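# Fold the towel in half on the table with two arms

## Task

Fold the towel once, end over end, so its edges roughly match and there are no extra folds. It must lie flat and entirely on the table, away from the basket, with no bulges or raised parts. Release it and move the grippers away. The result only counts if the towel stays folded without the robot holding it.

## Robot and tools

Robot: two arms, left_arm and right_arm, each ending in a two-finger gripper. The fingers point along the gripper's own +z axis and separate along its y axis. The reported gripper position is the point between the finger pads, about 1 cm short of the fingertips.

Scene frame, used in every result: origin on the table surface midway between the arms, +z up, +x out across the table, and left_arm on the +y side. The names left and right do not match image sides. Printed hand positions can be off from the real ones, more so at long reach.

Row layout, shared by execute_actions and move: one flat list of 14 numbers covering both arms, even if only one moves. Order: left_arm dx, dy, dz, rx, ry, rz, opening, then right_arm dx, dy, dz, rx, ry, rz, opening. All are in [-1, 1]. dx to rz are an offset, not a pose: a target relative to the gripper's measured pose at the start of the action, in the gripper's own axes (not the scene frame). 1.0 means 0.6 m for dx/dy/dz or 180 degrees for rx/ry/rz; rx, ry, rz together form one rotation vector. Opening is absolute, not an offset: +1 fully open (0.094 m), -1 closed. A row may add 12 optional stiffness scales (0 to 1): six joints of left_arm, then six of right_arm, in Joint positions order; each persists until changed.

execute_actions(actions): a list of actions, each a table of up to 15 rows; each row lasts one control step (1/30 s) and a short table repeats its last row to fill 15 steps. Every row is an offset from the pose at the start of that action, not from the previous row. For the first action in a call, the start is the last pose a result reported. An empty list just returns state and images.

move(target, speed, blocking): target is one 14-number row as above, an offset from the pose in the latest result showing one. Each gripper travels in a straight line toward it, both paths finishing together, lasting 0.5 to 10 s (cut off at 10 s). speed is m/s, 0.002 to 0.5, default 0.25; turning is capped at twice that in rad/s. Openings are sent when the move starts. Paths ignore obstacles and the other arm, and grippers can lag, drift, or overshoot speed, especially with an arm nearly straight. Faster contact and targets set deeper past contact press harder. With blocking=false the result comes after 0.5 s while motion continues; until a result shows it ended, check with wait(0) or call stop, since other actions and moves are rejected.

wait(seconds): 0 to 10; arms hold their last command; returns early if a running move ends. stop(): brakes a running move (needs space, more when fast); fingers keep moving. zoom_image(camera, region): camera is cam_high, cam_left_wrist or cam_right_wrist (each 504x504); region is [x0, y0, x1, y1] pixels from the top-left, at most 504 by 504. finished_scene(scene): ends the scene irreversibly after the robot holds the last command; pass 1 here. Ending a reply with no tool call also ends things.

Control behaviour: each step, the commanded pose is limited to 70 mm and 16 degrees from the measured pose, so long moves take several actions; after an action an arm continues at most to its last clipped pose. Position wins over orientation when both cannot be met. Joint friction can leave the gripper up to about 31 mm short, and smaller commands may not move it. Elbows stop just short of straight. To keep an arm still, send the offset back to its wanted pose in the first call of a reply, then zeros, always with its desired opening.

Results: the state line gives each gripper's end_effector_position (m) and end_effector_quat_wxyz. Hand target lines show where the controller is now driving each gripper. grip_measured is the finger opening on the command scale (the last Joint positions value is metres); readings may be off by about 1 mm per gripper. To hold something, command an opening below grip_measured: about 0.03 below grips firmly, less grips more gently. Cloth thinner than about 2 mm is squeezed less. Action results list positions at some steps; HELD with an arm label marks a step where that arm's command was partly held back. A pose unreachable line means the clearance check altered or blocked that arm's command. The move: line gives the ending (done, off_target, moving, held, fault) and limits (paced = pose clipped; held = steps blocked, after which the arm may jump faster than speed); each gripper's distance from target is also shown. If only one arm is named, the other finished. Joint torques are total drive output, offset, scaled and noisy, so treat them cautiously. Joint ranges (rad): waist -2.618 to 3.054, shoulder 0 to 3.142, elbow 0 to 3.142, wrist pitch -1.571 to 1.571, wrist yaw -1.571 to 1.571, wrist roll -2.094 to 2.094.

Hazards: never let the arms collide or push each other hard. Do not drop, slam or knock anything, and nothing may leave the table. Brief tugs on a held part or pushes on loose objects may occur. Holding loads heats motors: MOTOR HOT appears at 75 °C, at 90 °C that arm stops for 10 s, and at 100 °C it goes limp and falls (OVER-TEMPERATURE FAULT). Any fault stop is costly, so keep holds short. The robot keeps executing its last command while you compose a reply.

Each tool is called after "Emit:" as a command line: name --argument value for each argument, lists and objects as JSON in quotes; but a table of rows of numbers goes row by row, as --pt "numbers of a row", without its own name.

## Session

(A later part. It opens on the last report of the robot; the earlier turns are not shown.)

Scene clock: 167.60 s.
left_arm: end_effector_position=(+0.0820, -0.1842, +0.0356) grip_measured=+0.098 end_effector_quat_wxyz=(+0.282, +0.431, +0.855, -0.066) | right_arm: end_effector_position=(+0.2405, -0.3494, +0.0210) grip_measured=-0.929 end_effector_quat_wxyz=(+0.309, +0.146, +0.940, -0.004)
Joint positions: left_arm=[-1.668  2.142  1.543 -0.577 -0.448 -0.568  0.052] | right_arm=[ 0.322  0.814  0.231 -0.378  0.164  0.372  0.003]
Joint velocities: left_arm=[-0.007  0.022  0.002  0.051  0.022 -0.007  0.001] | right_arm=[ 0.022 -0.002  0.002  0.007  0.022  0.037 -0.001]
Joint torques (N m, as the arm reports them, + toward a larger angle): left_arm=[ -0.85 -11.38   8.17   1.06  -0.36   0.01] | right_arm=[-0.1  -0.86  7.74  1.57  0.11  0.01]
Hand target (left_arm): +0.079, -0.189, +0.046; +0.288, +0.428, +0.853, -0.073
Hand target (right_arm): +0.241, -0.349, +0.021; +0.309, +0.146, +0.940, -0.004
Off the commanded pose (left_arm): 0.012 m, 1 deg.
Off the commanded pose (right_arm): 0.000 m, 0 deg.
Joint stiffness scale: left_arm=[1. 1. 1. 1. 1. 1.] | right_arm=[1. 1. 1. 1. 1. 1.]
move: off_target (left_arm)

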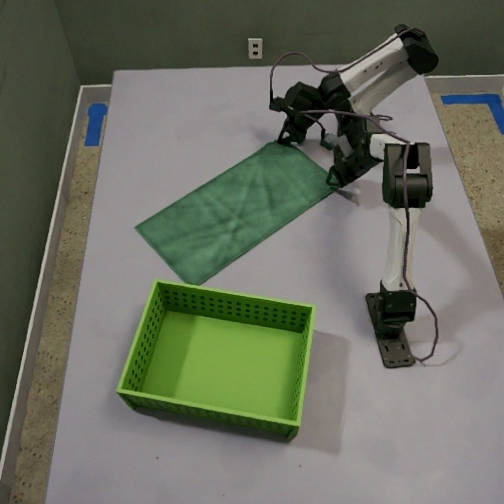

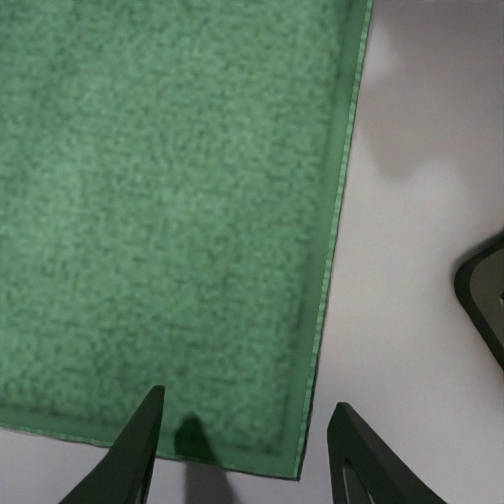

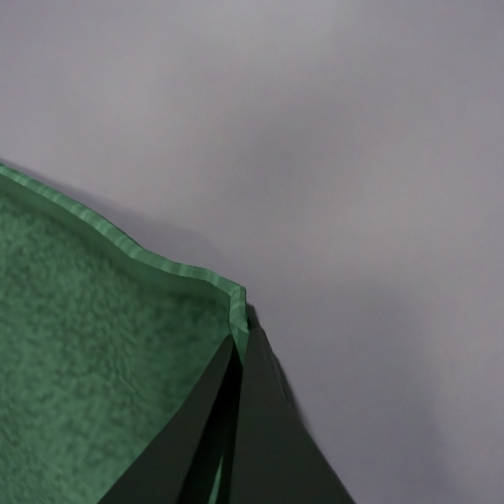

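Emit:
move --target '[0.027,-0.007,0.042,0,0.005,0,0.1, 0,0,0,0,0,0,-1]' --speed 0.03

Scene clock: 173.00 s.
left_arm: end_effector_position=(+0.0819, -0.1943, +0.0259) grip_measured=+0.098 end_effector_quat_wxyz=(+0.289, +0.426, +0.854, -0.080) | right_arm: end_effector_position=(+0.2405, -0.3494, +0.0210) grip_measured=-0.929 end_effector_quat_wxyz=(+0.309, +0.146, +0.940, -0.004)
Joint positions: left_arm=[-1.668  2.172  1.536 -0.509 -0.449 -0.568  0.052] | right_arm=[ 0.322  0.814  0.231 -0.378  0.164  0.372  0.003]
Joint velocities: left_arm=[-0.002 -0.007  0.002 -0.022  0.007  0.037 -0.001] | right_arm=[-0.002  0.002 -0.007 -0.022 -0.051  0.037 -0.   ]
Joint torques (N m, as the arm reports them, + toward a larger angle): left_arm=[-0.14 -9.3   4.48  1.26 -0.17  0.02] | right_arm=[-0.04 -0.87  7.6   1.66  0.1   0.04]
Hand target (left_arm): +0.082, -0.184, +0.006; +0.275, +0.431, +0.857, -0.062
Hand target (right_arm): +0.241, -0.349, +0.021; +0.309, +0.146, +0.940, -0.004
Off the commanded pose (left_arm): 0.023 m, 3 deg.
Off the commanded pose (right_arm): 0.000 m, 0 deg.
Joint stiffness scale: left_arm=[1. 1. 1. 1. 1. 1.] | right_arm=[1. 1. 1. 1. 1. 1.]
move: off_target (left_arm)

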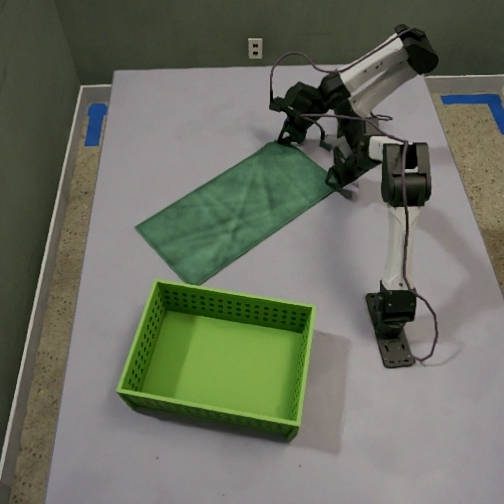

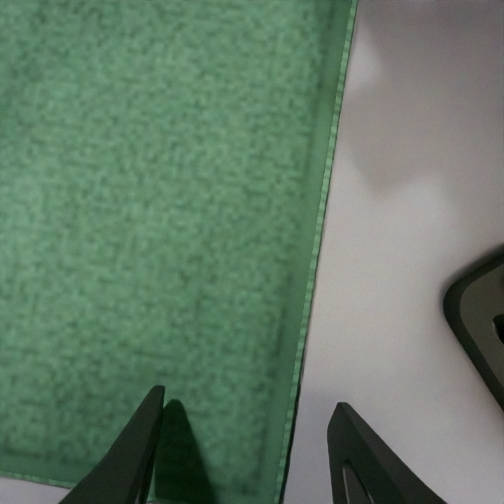

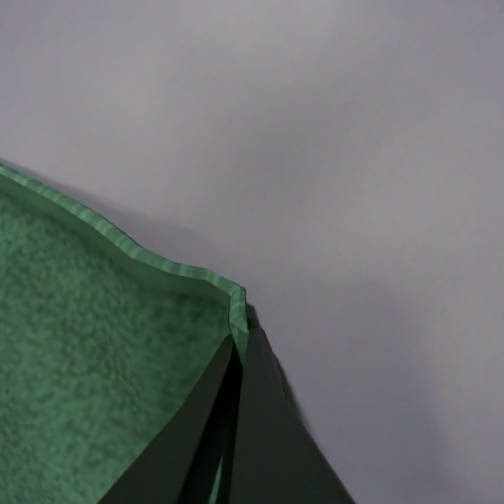

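Emit:
execute_actions --actions '[[[0.034,0.004,0.022,-0.008,0.02,0,0.1, 0,0,0,0,0,0,-1]],[[0.034,0.004,0.022,-0.008,0.02,0,-0.1, 0,0,0,0,0,0,-1],[0.034,0.004,0.022,-0.008,0.02,0,-0.15, 0,0,0,0,0,0,-1],[0.034,0.004,0.022,-0.008,0.02,0,-0.2, 0,0,0,0,0,0,-1],[0.034,0.004,0.022,-0.008,0.02,0,-0.25, 0,0,0,0,0,0,-1],[0.034,0.004,0.022,-0.008,0.02,0,-0.3, 0,0,0,0,0,0,-1],[0.034,0.004,0.022,-0.008,0.02,0,-0.35, 0,0,0,0,0,0,-1],[0.034,0.004,0.022,-0.008,0.02,0,-0.4, 0,0,0,0,0,0,-1],[0.034,0.004,0.022,-0.008,0.02,0,-0.45, 0,0,0,0,0,0,-1],[0.034,0.004,0.022,-0.008,0.02,0,-0.5, 0,0,0,0,0,0,-1]],[[0.034,0.004,0.022,-0.008,0.02,0,-0.55, 0,0,0,0,0,0,-1],[0.034,0.004,0.022,-0.008,0.02,0,-0.6, 0,0,0,0,0,0,-1],[0.034,0.004,0.022,-0.008,0.02,0,-0.65, 0,0,0,0,0,0,-1],[0.034,0.004,0.022,-0.008,0.02,0,-0.7, 0,0,0,0,0,0,-1],[0.034,0.004,0.022,-0.008,0.02,0,-0.75, 0,0,0,0,0,0,-1],[0.034,0.004,0.022,-0.008,0.02,0,-0.8, 0,0,0,0,0,0,-1],[0.034,0.004,0.022,-0.008,0.02,0,-0.85, 0,0,0,0,0,0,-1],[0.034,0.004,0.022,-0.008,0.02,0,-0.9, 0,0,0,0,0,0,-1],[0.034,0.004,0.022,-0.008,0.02,0,-1, 0,0,0,0,0,0,-1]]]'

Scene clock: 188.70 s.
left_arm: end_effector_position=(+0.0868, -0.1885, +0.0241) grip_measured=-0.953 end_effector_quat_wxyz=(+0.294, +0.396, +0.867, -0.071) | right_arm: end_effector_position=(+0.2405, -0.3494, +0.0210) grip_measured=-0.929 end_effector_quat_wxyz=(+0.309, +0.146, +0.940, -0.004)
Joint positions: left_arm=[-1.668  2.176  1.536 -0.531 -0.48  -0.638  0.002] | right_arm=[ 0.322  0.814  0.231 -0.378  0.164  0.372  0.003]
Joint velocities: left_arm=[-0.002  0.002 -0.017 -0.051 -0.022 -0.007 -0.001] | right_arm=[ 0.007 -0.002 -0.017 -0.007  0.022  0.066 -0.001]
Joint torques (N m, as the arm reports them, + toward a larger angle): left_arm=[-0.35 -8.23  6.53  0.96  0.06 -0.04] | right_arm=[-0.08 -0.53  7.94  1.65  0.02  0.01]
Hand target (left_arm): +0.081, -0.180, +0.002; +0.267, +0.405, +0.873, -0.054
Hand target (right_arm): +0.241, -0.349, +0.021; +0.309, +0.146, +0.940, -0.004
Off the commanded pose (left_arm): 0.024 m, 4 deg.
Off the commanded pose (right_arm): 0.000 m, 0 deg.
Joint stiffness scale: left_arm=[1. 1. 1. 1. 1. 1.] | right_arm=[1. 1. 1. 1. 1. 1.]
Step readings (end_effector_position; steps 1 to 15: 1st action; 16 to 30: 2nd action; 31 to 45: 3rd action):
0: left_arm (+0.0819, -0.1944, +0.0259) | right_arm (+0.2405, -0.3494, +0.0210)
1: left_arm (+0.0819, -0.1941, +0.0253) | right_arm (+0.2405, -0.3494, +0.0210)
2: left_arm (+0.0819, -0.1940, +0.0247) | right_arm (+0.2405, -0.3494, +0.0210)
4: left_arm (+0.0819, -0.1938, +0.0247) | right_arm (+0.2405, -0.3494, +0.0210)
8: left_arm (+0.0819, -0.1937, +0.0246) | right_arm (+0.2405, -0.3494, +0.0210)
15: left_arm (+0.0820, -0.1936, +0.0246) | right_arm (+0.2405, -0.3494, +0.0210)
16: left_arm (+0.0819, -0.1937, +0.0246) | right_arm (+0.2405, -0.3494, +0.0210)
17: left_arm (+0.0819, -0.1935, +0.0242) | right_arm (+0.2405, -0.3494, +0.0210)
19: left_arm (+0.0819, -0.1935, +0.0237) | right_arm (+0.2405, -0.3494, +0.0210)
23: left_arm (+0.0827, -0.1925, +0.0236) | right_arm (+0.2405, -0.3494, +0.0210)
30: left_arm (+0.0839, -0.1912, +0.0237) | right_arm (+0.2405, -0.3494, +0.0210)
31: left_arm (+0.0842, -0.1910, +0.0237) | right_arm (+0.2405, -0.3494, +0.0210)
32: left_arm (+0.0847, -0.1904, +0.0237) | right_arm (+0.2405, -0.3494, +0.0210)
34: left_arm (+0.0856, -0.1894, +0.0238) | right_arm (+0.2405, -0.3494, +0.0210)
38: left_arm (+0.0866, -0.1886, +0.0240) | right_arm (+0.2405, -0.3494, +0.0210)
45: end_effector_position above

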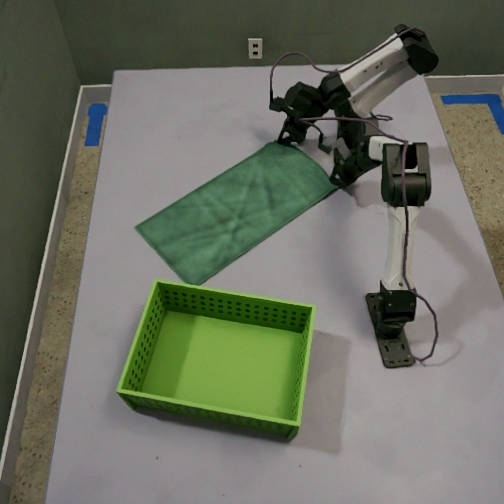

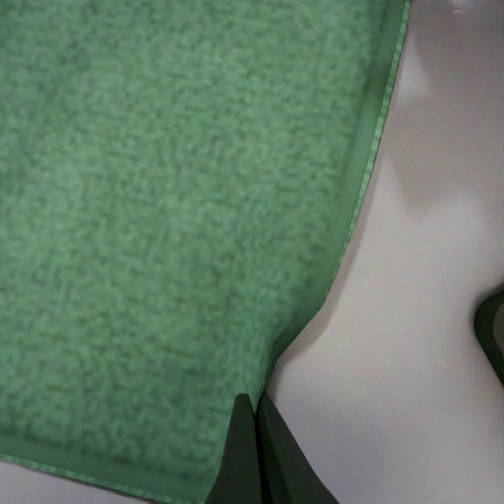

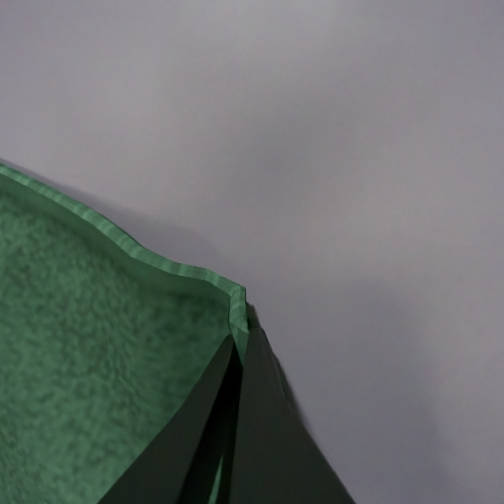

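Emit:
move --target '[-0.110,0.110,-0.154,0,0,0,-1, -0.152,0.091,-0.129,0,0,0,-1]' --speed 0.08

Scene clock: 202.33 s.
left_arm: end_effector_position=(+0.1260, -0.1528, +0.1349) grip_measured=-0.953 end_effector_quat_wxyz=(+0.297, +0.396, +0.867, -0.063) | right_arm: end_effector_position=(+0.2836, -0.3107, +0.1423) grip_measured=-0.929 end_effector_quat_wxyz=(+0.318, +0.145, +0.937, +0.006)
Joint positions: left_arm=[-1.576  1.943  1.634 -0.831 -0.455 -0.543  0.002] | right_arm=[ 0.51   0.973  0.767 -0.764  0.259  0.53   0.003]
Joint velocities: left_arm=[ 0.002  0.007 -0.012  0.051  0.022  0.007  0.001] | right_arm=[-0.012 -0.007 -0.002 -0.007 -0.022 -0.11   0.001]
Joint torques (N m, as the arm reports them, + toward a larger angle): left_arm=[  0.28 -10.36   8.43   1.1   -0.16   0.15] | right_arm=[ 0.64 -1.29  8.58  1.33  0.26  0.09]
Hand target (left_arm): +0.128, -0.153, +0.144; +0.295, +0.395, +0.867, -0.071
Hand target (right_arm): +0.281, -0.312, +0.140; +0.308, +0.146, +0.940, -0.003
Off the commanded pose (left_arm): 0.009 m, 1 deg.
Off the commanded pose (right_arm): 0.005 m, 2 deg.
Joint stiffness scale: left_arm=[1. 1. 1. 1. 1. 1.] | right_arm=[1. 1. 1. 1. 1. 1.]
move: done

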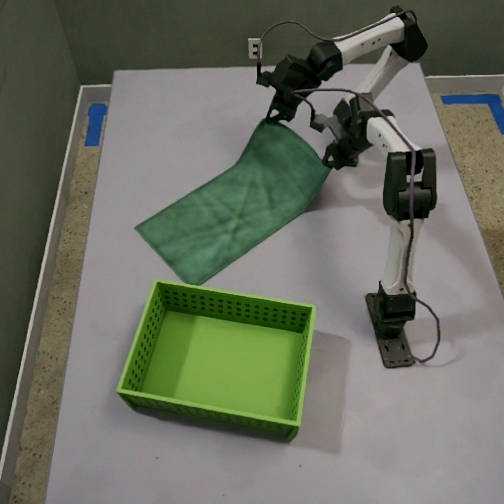

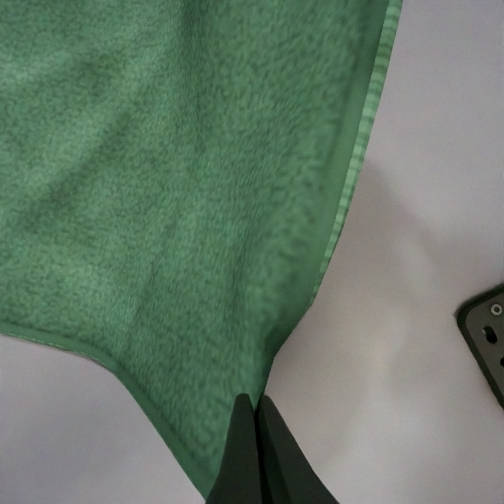

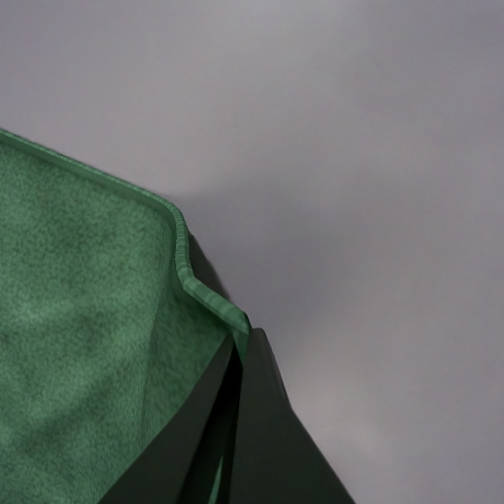

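Emit:
move --target '[-0.141,0.03,-0.204,0,0,0,-1, -0.139,0.024,-0.186,0,0,0,-1]' --speed 0.07

Scene clock: 210.87 s.
left_arm: end_effector_position=(+0.1260, -0.1525, +0.2862) grip_measured=-0.953 end_effector_quat_wxyz=(+0.302, +0.392, +0.866, -0.073) | right_arm: end_effector_position=(+0.2858, -0.3084, +0.2847) grip_measured=-0.929 end_effector_quat_wxyz=(+0.329, +0.144, +0.933, +0.013)
Joint positions: left_arm=[-1.576  2.152  2.584 -1.547 -0.455 -0.542  0.002] | right_arm=[ 0.516  1.117  1.412 -1.24   0.259  0.533  0.003]
Joint velocities: left_arm=[-0.007 -0.007 -0.017 -0.125  0.007  0.022  0.   ] | right_arm=[-0.012 -0.002 -0.002 -0.022  0.037  0.022  0.001]
Joint torques (N m, as the arm reports them, + toward a larger angle): left_arm=[-0.18 -8.8   7.27  1.2  -0.29  0.16] | right_arm=[ 0.39 -1.31  7.74  1.37  0.18  0.14]
Hand target (left_arm): +0.127, -0.153, +0.284; +0.301, +0.396, +0.865, -0.069
Hand target (right_arm): +0.284, -0.308, +0.282; +0.319, +0.145, +0.937, +0.006
Off the commanded pose (left_arm): 0.002 m, 1 deg.
Off the commanded pose (right_arm): 0.004 m, 1 deg.
Joint stiffness scale: left_arm=[1. 1. 1. 1. 1. 1.] | right_arm=[1. 1. 1. 1. 1. 1.]
joint sent to its limit (left arm) — the command would take joint 4 (wrist pitch) past its lower limit, so that joint was sent only as far as its limit.
move: done

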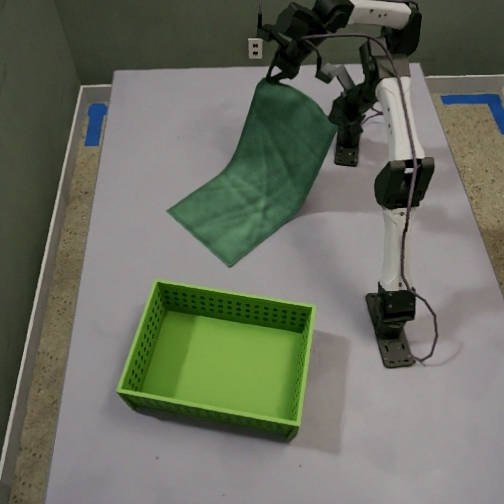

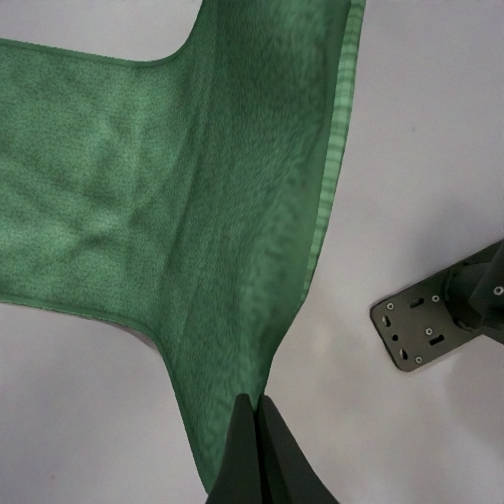

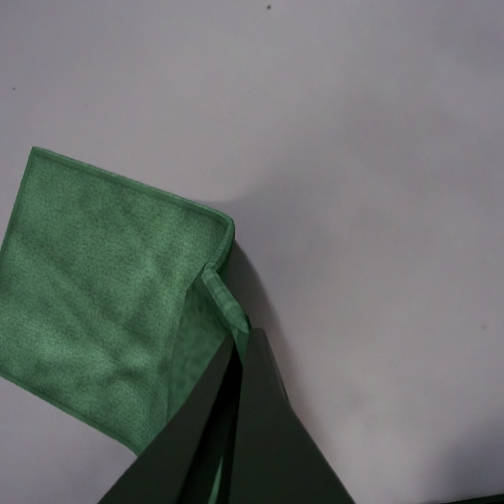

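Emit:
move --target '[0.0495,0.24,0.09,0,0,0,-1, -0.05,0.196,0.165,0,0,0,-1]' --speed 0.08

Scene clock: 227.67 s.
left_arm: end_effector_position=(+0.2402, -0.0575, +0.2437) grip_measured=-0.953 end_effector_quat_wxyz=(+0.307, +0.390, +0.865, -0.068) | right_arm: end_effector_position=(+0.3945, -0.2148, +0.2352) grip_measured=-0.929 end_effector_quat_wxyz=(+0.322, +0.141, +0.936, +0.013)
Joint positions: left_arm=[-1.211  1.675  1.705 -1.021 -0.288 -0.202  0.002] | right_arm=[ 0.697  1.562  1.546 -0.989  0.352  0.688  0.003]
Joint velocities: left_arm=[ 0.007  0.012 -0.002  0.022  0.051  0.051  0.   ] | right_arm=[-0.007  0.002 -0.017  0.022 -0.022 -0.022 -0.   ]
Joint torques (N m, as the arm reports them, + toward a larger angle): left_arm=[ 0.19 -8.67  5.27  1.65 -0.06  0.16] | right_arm=[ 0.32 -7.6   8.38  1.54  0.35  0.02]
Hand target (left_arm): +0.239, -0.054, +0.242; +0.305, +0.393, +0.865, -0.070
Hand target (right_arm): +0.399, -0.211, +0.236; +0.327, +0.145, +0.934, +0.013
Off the commanded pose (left_arm): 0.003 m, 1 deg.
Off the commanded pose (right_arm): 0.008 m, 1 deg.
Joint stiffness scale: left_arm=[1. 1. 1. 1. 1. 1.] | right_arm=[1. 1. 1. 1. 1. 1.]
move: done

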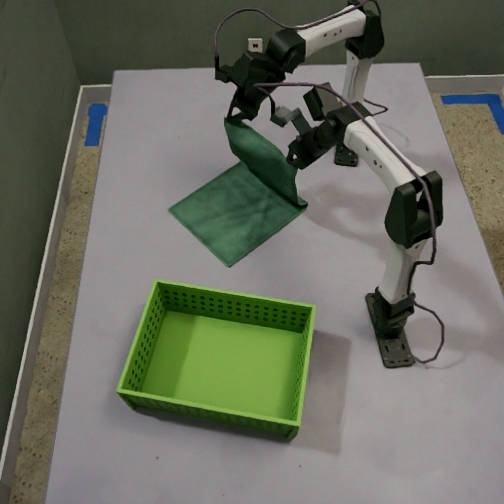

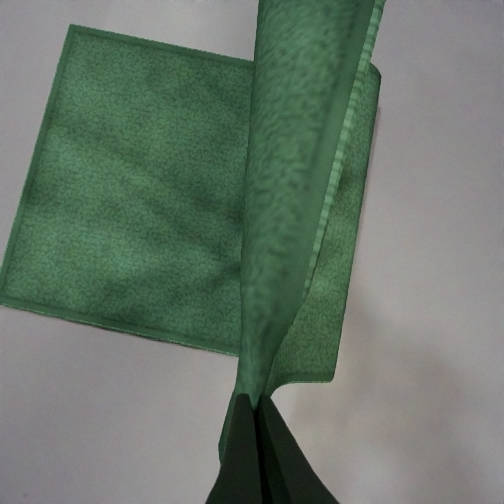

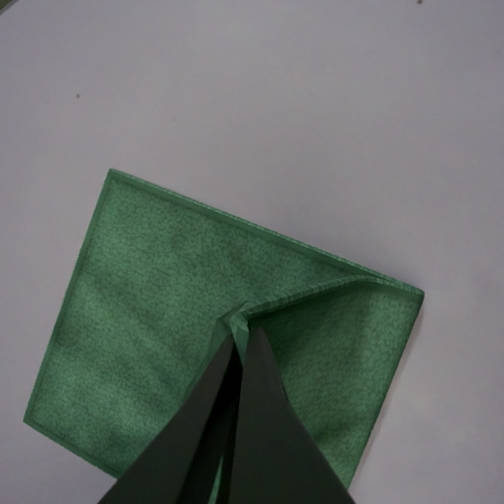

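Emit:
move --target '[0.091,0.179,0.166,0,0,0,-1, 0.003,0.139,0.208,0,0,0,-1]' --speed 0.08

Scene clock: 244.43 s.
left_arm: end_effector_position=(+0.3378, +0.0130, +0.1538) grip_measured=-0.953 end_effector_quat_wxyz=(+0.318, +0.388, +0.863, -0.065) | right_arm: end_effector_position=(+0.4859, -0.1479, +0.1447) grip_measured=-0.929 end_effector_quat_wxyz=(+0.317, +0.138, +0.938, +0.014)
Joint positions: left_arm=[-0.852  1.616  1.261 -0.561 -0.094  0.101  0.002] | right_arm=[ 0.732  1.982  1.7   -0.74   0.361  0.716  0.003]
Joint velocities: left_arm=[-0.002 -0.017  0.002 -0.007  0.051 -0.037 -0.   ] | right_arm=[-0.002  0.002  0.007  0.022  0.081 -0.066  0.   ]
Joint torques (N m, as the arm reports them, + toward a larger angle): left_arm=[ 0.21 -7.17  5.59  1.81  0.1   0.16] | right_arm=[  0.38 -12.77   8.55   1.5    0.23   0.1 ]
Hand target (left_arm): +0.336, +0.017, +0.145; +0.309, +0.391, +0.865, -0.064
Hand target (right_arm): +0.489, -0.144, +0.142; +0.322, +0.141, +0.936, +0.013
Off the commanded pose (left_arm): 0.009 m, 1 deg.
Off the commanded pose (right_arm): 0.007 m, 1 deg.
Joint stiffness scale: left_arm=[1. 1. 1. 1. 1. 1.] | right_arm=[1. 1. 1. 1. 1. 1.]
move: done

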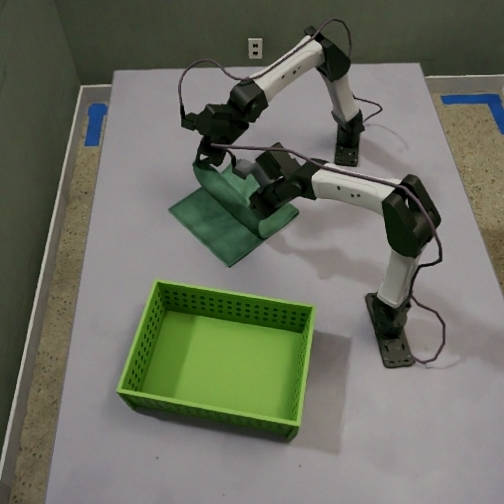

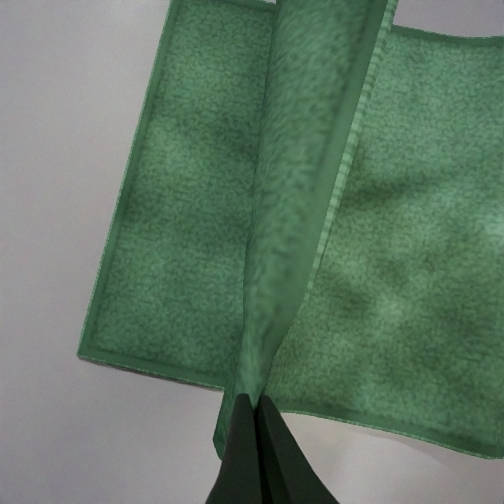

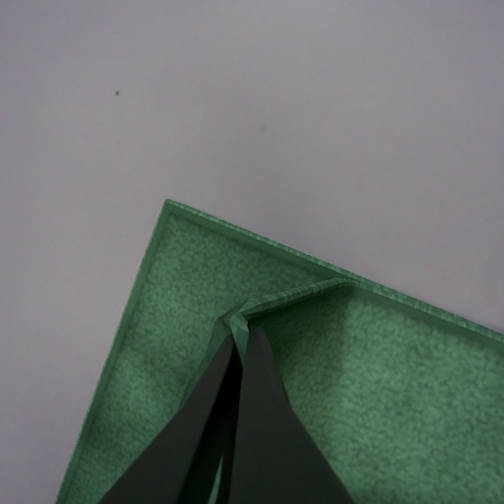

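Emit:
move --target '[0.037,0.107,0.159,0,0,0,-1, -0.019,0.058,0.179,0,0,0,-1]' --speed 0.07

Scene clock: 263.13 s.
left_arm: end_effector_position=(+0.4200, +0.0354, +0.0835) grip_measured=-0.953 end_effector_quat_wxyz=(+0.328, +0.385, +0.860, -0.061) | right_arm: end_effector_position=(+0.5629, -0.1240, +0.0758) grip_measured=-0.929 end_effector_quat_wxyz=(+0.321, +0.140, +0.936, +0.014)
Joint positions: left_arm=[-0.66   1.854  1.239 -0.276  0.014  0.253  0.002] | right_arm=[ 0.698  2.342  1.99  -0.653  0.35   0.685  0.003]
Joint velocities: left_arm=[-0.007 -0.002 -0.012 -0.022 -0.037  0.051 -0.001] | right_arm=[-0.022 -0.002  0.007 -0.022  0.037 -0.007 -0.001]
Joint torques (N m, as the arm reports them, + toward a larger angle): left_arm=[ 0.37 -7.86  6.04  1.85  0.12  0.14] | right_arm=[ -1.03 -16.05   8.8    1.53   0.05  -0.1 ]
Hand target (left_arm): +0.419, +0.039, +0.073; +0.318, +0.388, +0.863, -0.062
Hand target (right_arm): +0.567, -0.126, +0.069; +0.318, +0.138, +0.938, +0.015
Off the commanded pose (left_arm): 0.010 m, 1 deg.
Off the commanded pose (right_arm): 0.008 m, 1 deg.
Joint stiffness scale: left_arm=[1. 1. 1. 1. 1. 1.] | right_arm=[1. 1. 1. 1. 1. 1.]
move: done

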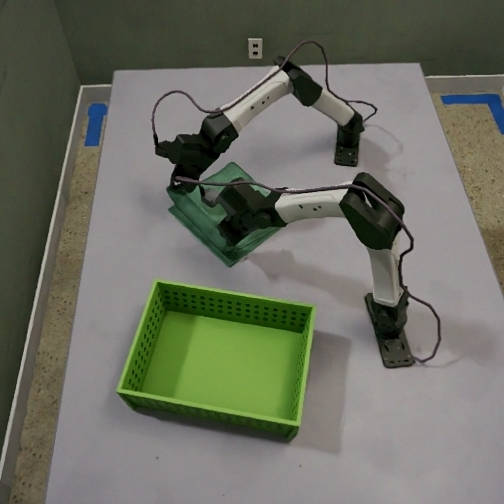

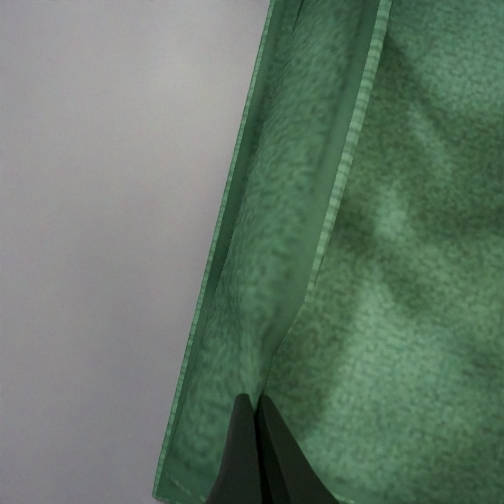

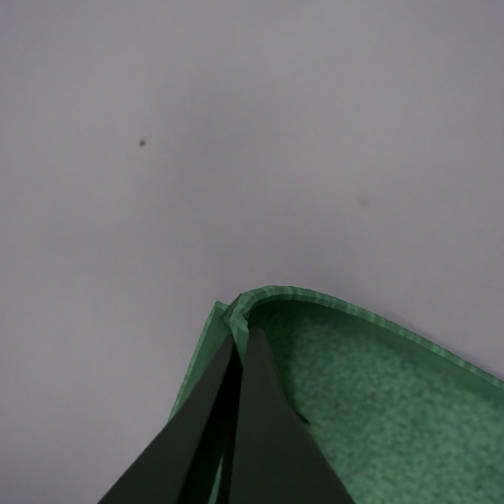

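Emit:
zoom_image --camera "cam_high" --region '[140, 130, 320, 290]'

Region (140, 130, 320, 290) of cam_high's 504x504 image, scaled by 2.800, with more detail than that image has.

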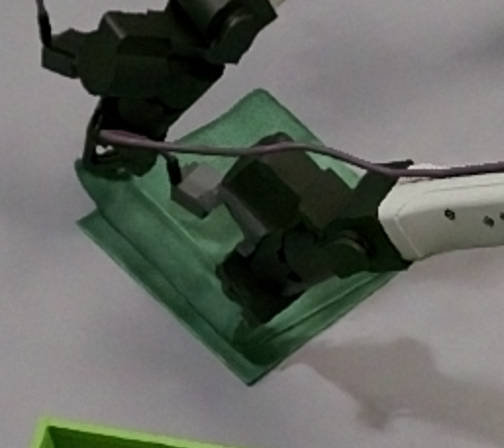

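Emit:
move --target '[0.061,0.032,0.055,0.113,0.019,-0.085,-1, 0.025,0.018,0.068,0.074,0.068,-0.046,-1]' --speed 0.08

Scene clock: 298.40 s.
left_arm: end_effector_position=(+0.4322, +0.0561, +0.0428) grip_measured=-0.953 end_effector_quat_wxyz=(+0.237, +0.332, +0.881, -0.239) | right_arm: end_effector_position=(+0.5802, -0.1117, +0.0458) grip_measured=-0.929 end_effector_quat_wxyz=(+0.258, +0.103, +0.959, -0.055)
Joint positions: left_arm=[-0.458  2.019  1.318 -0.336  0.457  0.212  0.002] | right_arm=[ 0.711  2.829  2.86  -1.22   0.382  0.645  0.003]
Joint velocities: left_arm=[ 0.002 -0.002  0.007 -0.037  0.037  0.007 -0.   ] | right_arm=[-0.007 -0.002 -0.012  0.007 -0.007 -0.095  0.   ]
Joint torques (N m, as the arm reports them, + toward a larger angle): left_arm=[ 0.44 -8.43  7.91  1.15  0.29  0.01] | right_arm=[  0.21 -18.15   8.08   0.99   0.36  -0.05]
Hand target (left_arm): +0.432, +0.060, +0.037; +0.221, +0.322, +0.888, -0.242
Hand target (right_arm): +0.578, -0.114, +0.034; +0.251, +0.095, +0.961, -0.072
Off the commanded pose (left_arm): 0.006 m, 3 deg.
Off the commanded pose (right_arm): 0.010 m, 9 deg.
Joint stiffness scale: left_arm=[1. 1. 1. 1. 1. 1.] | right_arm=[1. 1. 1. 1. 1. 1.]
elbow stopped short (right arm): the move would have taken joint 3 (elbow) straighter than the controller allows; a more bent joint 3 avoids this.
move: off_target (left_arm, right_arm)

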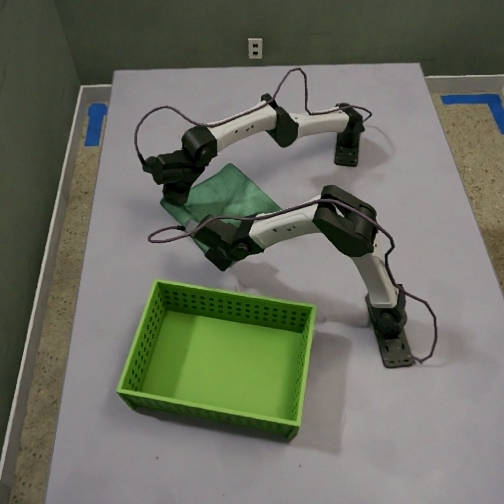

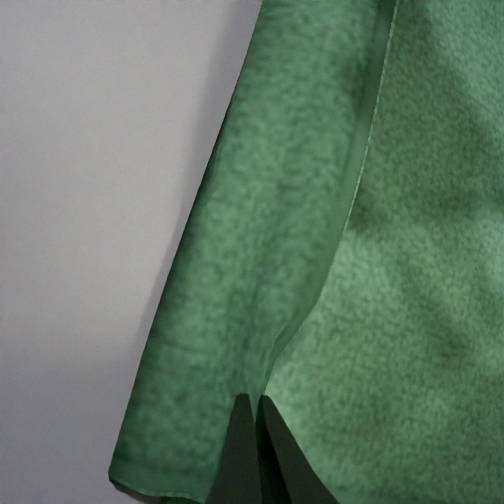

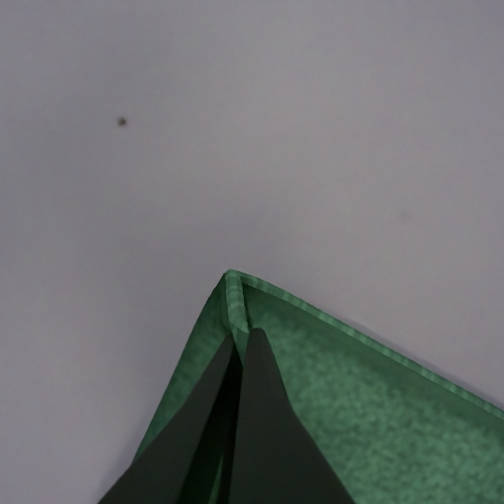

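Emit:
move --target '[-0.09,-0.439,-0.207,0,0,0,-1, 0.055,-0.294,-0.386,-0.041,-0.041,0.027,-1]' --speed 0.1

Scene clock: 340.43 s.
left_arm: end_effector_position=(+0.2576, -0.0738, +0.2397) grip_measured=-0.953 end_effector_quat_wxyz=(+0.234, +0.333, +0.880, -0.247) | right_arm: end_effector_position=(+0.4096, -0.2329, +0.2552) grip_measured=-0.929 end_effector_quat_wxyz=(+0.347, +0.126, +0.929, +0.022)
Joint positions: left_arm=[-1.028  1.67   1.641 -0.861  0.141 -0.279  0.002] | right_arm=[ 0.623  1.543  1.572 -0.95   0.311  0.581  0.003]
Joint velocities: left_arm=[ 0.012 -0.002 -0.012 -0.022 -0.037 -0.022  0.   ] | right_arm=[-0.022  0.002 -0.002 -0.066 -0.037  0.022  0.   ]
Joint torques (N m, as the arm reports them, + toward a larger angle): left_arm=[-0.68 -7.55  8.76  1.6  -0.03  0.  ] | right_arm=[-0.99 -9.26  5.94  1.39  0.06 -0.07]
Hand target (left_arm): +0.257, -0.074, +0.245; +0.236, +0.330, +0.880, -0.246
Hand target (right_arm): +0.403, -0.238, +0.243; +0.327, +0.122, +0.937, +0.012
Off the commanded pose (left_arm): 0.006 m, 1 deg.
Off the commanded pose (right_arm): 0.021 m, 3 deg.
Joint stiffness scale: left_arm=[1. 1. 1. 1. 1. 1.] | right_arm=[1. 1. 1. 1. 1. 1.]
move: off_target (right_arm)

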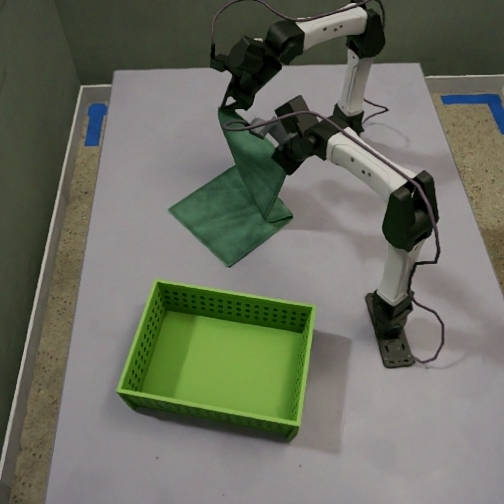

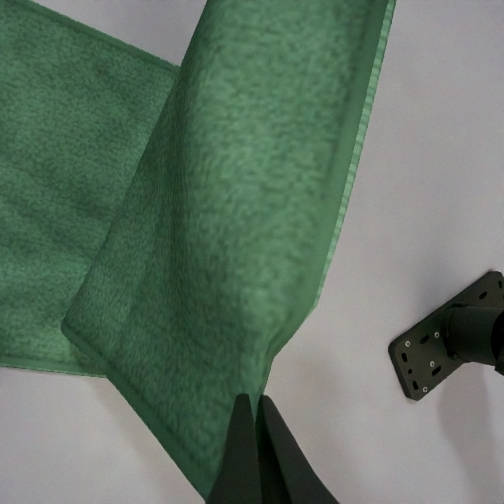

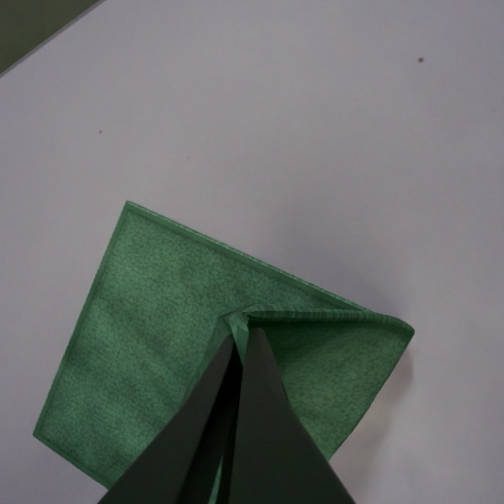

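Emit:
move --target '[0.022,-0.205,-0.007,0,0,0,-1, 0.076,-0.149,-0.111,0,0,0,-1]' --speed 0.1

Scene clock: 353.07 s.
left_arm: end_effector_position=(+0.1625, -0.1448, +0.2724) grip_measured=-0.953 end_effector_quat_wxyz=(+0.233, +0.334, +0.877, -0.255) | right_arm: end_effector_position=(+0.3210, -0.3023, +0.2794) grip_measured=-0.929 end_effector_quat_wxyz=(+0.367, +0.130, +0.921, +0.028)
Joint positions: left_arm=[-1.356  1.785  1.902 -0.984 -0.056 -0.531  0.002] | right_arm=[ 0.485  1.143  1.339 -1.044  0.233  0.471  0.003]
Joint velocities: left_arm=[ 0.007 -0.002 -0.007 -0.037 -0.022 -0.022  0.   ] | right_arm=[-0.002  0.002 -0.012  0.022  0.051 -0.007  0.   ]
Joint torques (N m, as the arm reports them, + toward a larger angle): left_arm=[-0.59 -7.06  8.61  1.66 -0.12  0.02] | right_arm=[-0.81 -4.82  5.65  1.56  0.01 -0.11]
Hand target (left_arm): +0.162, -0.147, +0.271; +0.232, +0.332, +0.880, -0.250
Hand target (right_arm): +0.314, -0.305, +0.268; +0.348, +0.126, +0.929, +0.021
Off the commanded pose (left_arm): 0.003 m, 1 deg.
Off the commanded pose (right_arm): 0.016 m, 3 deg.
Joint stiffness scale: left_arm=[1. 1. 1. 1. 1. 1.] | right_arm=[1. 1. 1. 1. 1. 1.]
move: off_target (right_arm)

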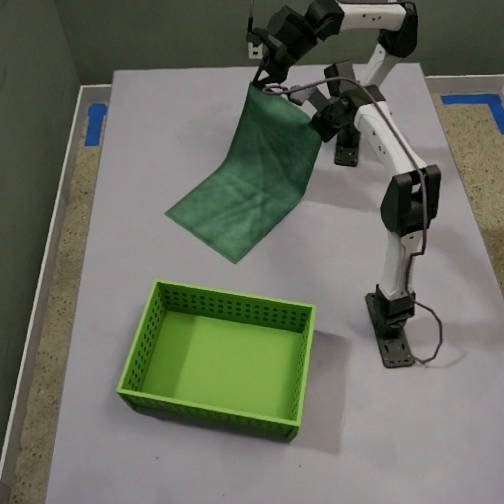

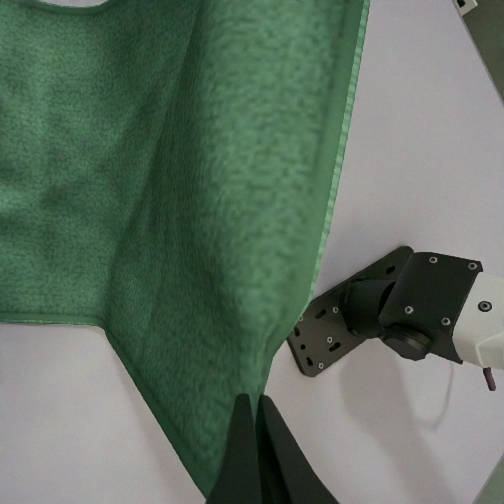

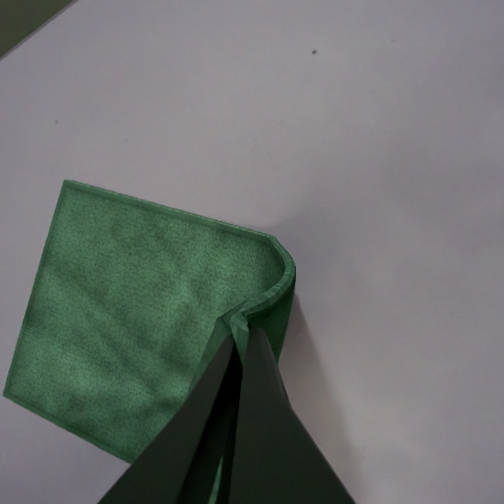

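Emit:
move --target '[-0.067,-0.034,-0.089,0,0,0,-1, -0.072,0.016,-0.079,0,0,0,-1]' --speed 0.07

Scene clock: 367.17 s.
left_arm: end_effector_position=(+0.1624, -0.1436, +0.3435) grip_measured=-0.953 end_effector_quat_wxyz=(+0.236, +0.333, +0.876, -0.258) | right_arm: end_effector_position=(+0.3220, -0.3018, +0.3473) grip_measured=-0.929 end_effector_quat_wxyz=(+0.377, +0.130, +0.916, +0.033)
Joint positions: left_arm=[-1.356  1.993  2.521 -1.387 -0.058 -0.533  0.002] | right_arm=[ 0.485  1.263  1.705 -1.265  0.232  0.47   0.003]
Joint velocities: left_arm=[-0.007  0.012  0.002  0.022 -0.022  0.051 -0.   ] | right_arm=[ 0.002 -0.002  0.002 -0.022 -0.022  0.022  0.001]
Joint torques (N m, as the arm reports them, + toward a larger angle): left_arm=[-0.12 -7.6   7.39  1.68 -0.03  0.12] | right_arm=[ 0.5  -2.82  7.67  1.57  0.18  0.05]
Hand target (left_arm): +0.163, -0.145, +0.342; +0.234, +0.334, +0.877, -0.255
Hand target (right_arm): +0.321, -0.301, +0.344; +0.367, +0.130, +0.921, +0.028
Off the commanded pose (left_arm): 0.002 m, 0 deg.
Off the commanded pose (right_arm): 0.003 m, 1 deg.
Joint stiffness scale: left_arm=[1. 1. 1. 1. 1. 1.] | right_arm=[1. 1. 1. 1. 1. 1.]
move: done

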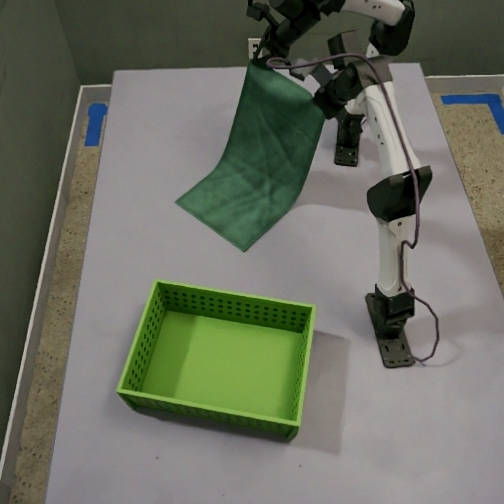

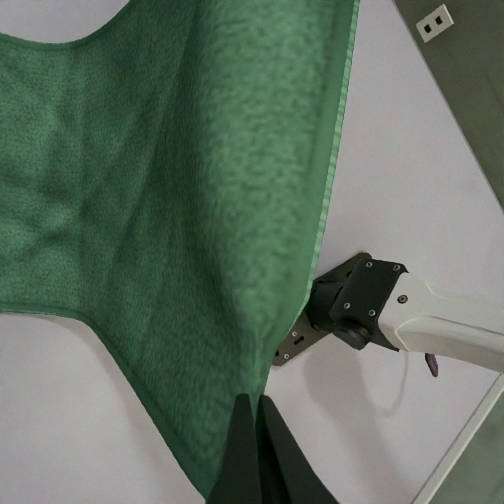

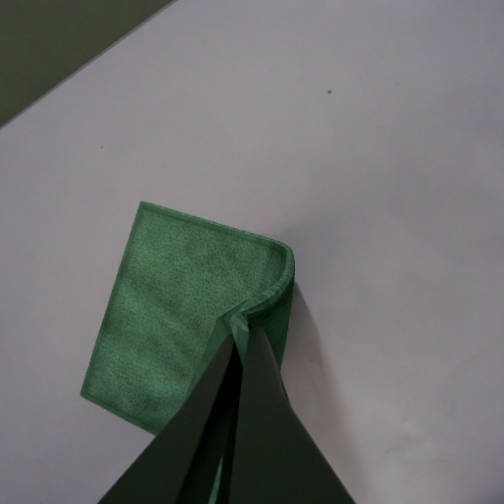

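Emit:
move --target '[0.11,0.056,0.146,0,0,0,-1, 0.13,-0.03,0.137,0,0.01,0,-1]' --speed 0.09

Scene clock: 382.50 s.
left_arm: end_effector_position=(+0.1638, -0.1480, +0.2276) grip_measured=-0.953 end_effector_quat_wxyz=(+0.234, +0.333, +0.877, -0.255) | right_arm: end_effector_position=(+0.3236, -0.3027, +0.2355) grip_measured=-0.929 end_effector_quat_wxyz=(+0.361, +0.132, +0.923, +0.032)
Joint positions: left_arm=[-1.356  1.749  1.673 -0.791 -0.058 -0.533  0.002] | right_arm=[ 0.47   1.099  1.137 -0.892  0.213  0.467  0.003]
Joint velocities: left_arm=[-0.002 -0.002 -0.007  0.066 -0.037 -0.11  -0.   ] | right_arm=[-0.002  0.002 -0.007  0.022  0.022 -0.037  0.001]
Joint torques (N m, as the arm reports them, + toward a larger angle): left_arm=[-0.37 -9.93  5.65  1.83 -0.07  0.1 ] | right_arm=[-0.96 -5.19  6.39  1.9  -0.04 -0.11]
Hand target (left_arm): +0.162, -0.144, +0.229; +0.236, +0.333, +0.876, -0.257
Hand target (right_arm): +0.322, -0.304, +0.233; +0.363, +0.130, +0.922, +0.034
Off the commanded pose (left_arm): 0.004 m, 0 deg.
Off the commanded pose (right_arm): 0.003 m, 0 deg.
Joint stiffness scale: left_arm=[1. 1. 1. 1. 1. 1.] | right_arm=[1. 1. 1. 1. 1. 1.]
move: done

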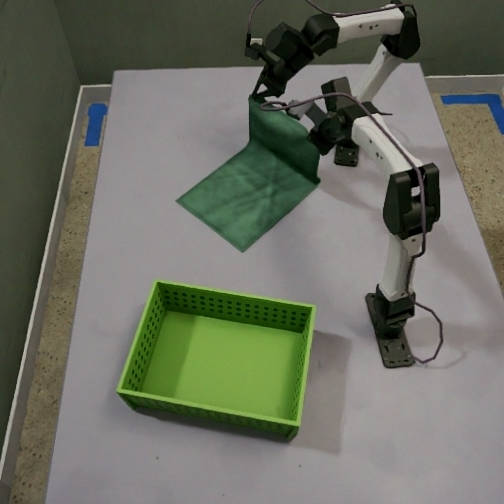

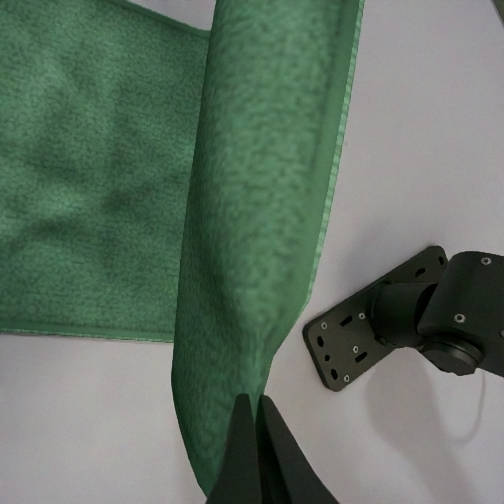

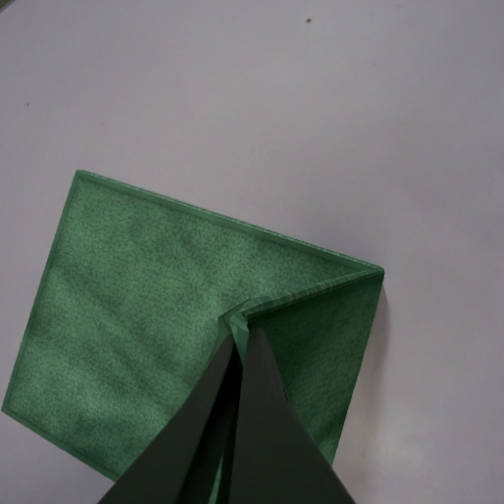

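Emit:
move --target '[0.083,0.375,0.122,0,0,0,-1, 0.063,0.212,0.350,0,0,0,-1]' --speed 0.09

Scene clock: 398.37 s.
left_arm: end_effector_position=(+0.3084, -0.0249, +0.0907) grip_measured=-0.953 end_effector_quat_wxyz=(+0.252, +0.334, +0.872, -0.253) | right_arm: end_effector_position=(+0.4617, -0.1829, +0.0722) grip_measured=-0.929 end_effector_quat_wxyz=(+0.356, +0.128, +0.925, +0.034)
Joint positions: left_arm=[-0.82   1.693  1.047 -0.237  0.268 -0.11   0.002] | right_arm=[ 0.685  1.848  1.161 -0.223  0.338  0.637  0.003]
Joint velocities: left_arm=[ 0.002  0.007  0.017 -0.022 -0.022 -0.022 -0.   ] | right_arm=[-0.002  0.007  0.002 -0.022 -0.037 -0.022 -0.   ]
Joint torques (N m, as the arm reports them, + toward a larger angle): left_arm=[ 0.25 -6.43  5.27  1.82  0.22  0.2 ] | right_arm=[  0.57 -10.6    8.48   1.59   0.28   0.1 ]
Hand target (left_arm): +0.305, -0.020, +0.077; +0.237, +0.335, +0.877, -0.250
Hand target (right_arm): +0.465, -0.181, +0.071; +0.360, +0.132, +0.923, +0.032
Off the commanded pose (left_arm): 0.013 m, 2 deg.
Off the commanded pose (right_arm): 0.008 m, 1 deg.
Joint stiffness scale: left_arm=[1. 1. 1. 1. 1. 1.] | right_arm=[1. 1. 1. 1. 1. 1.]
move: off_target (left_arm)

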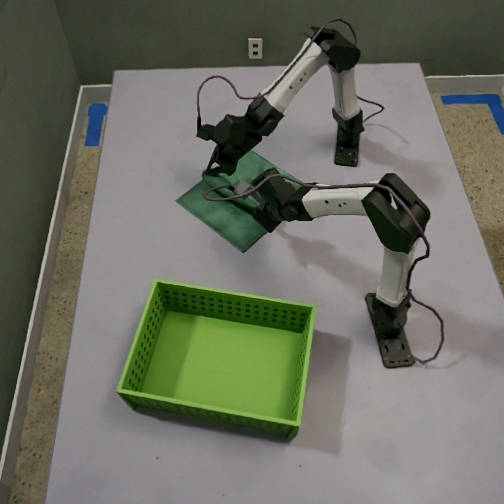

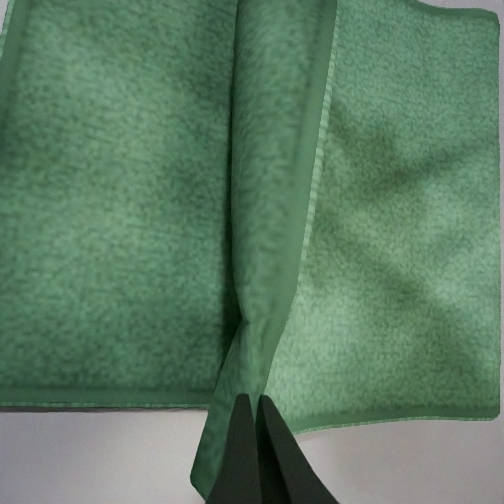

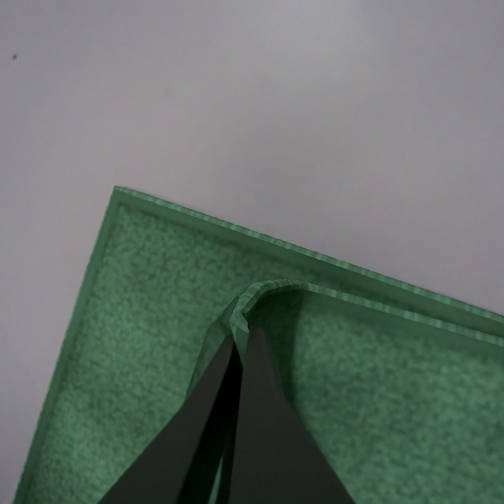

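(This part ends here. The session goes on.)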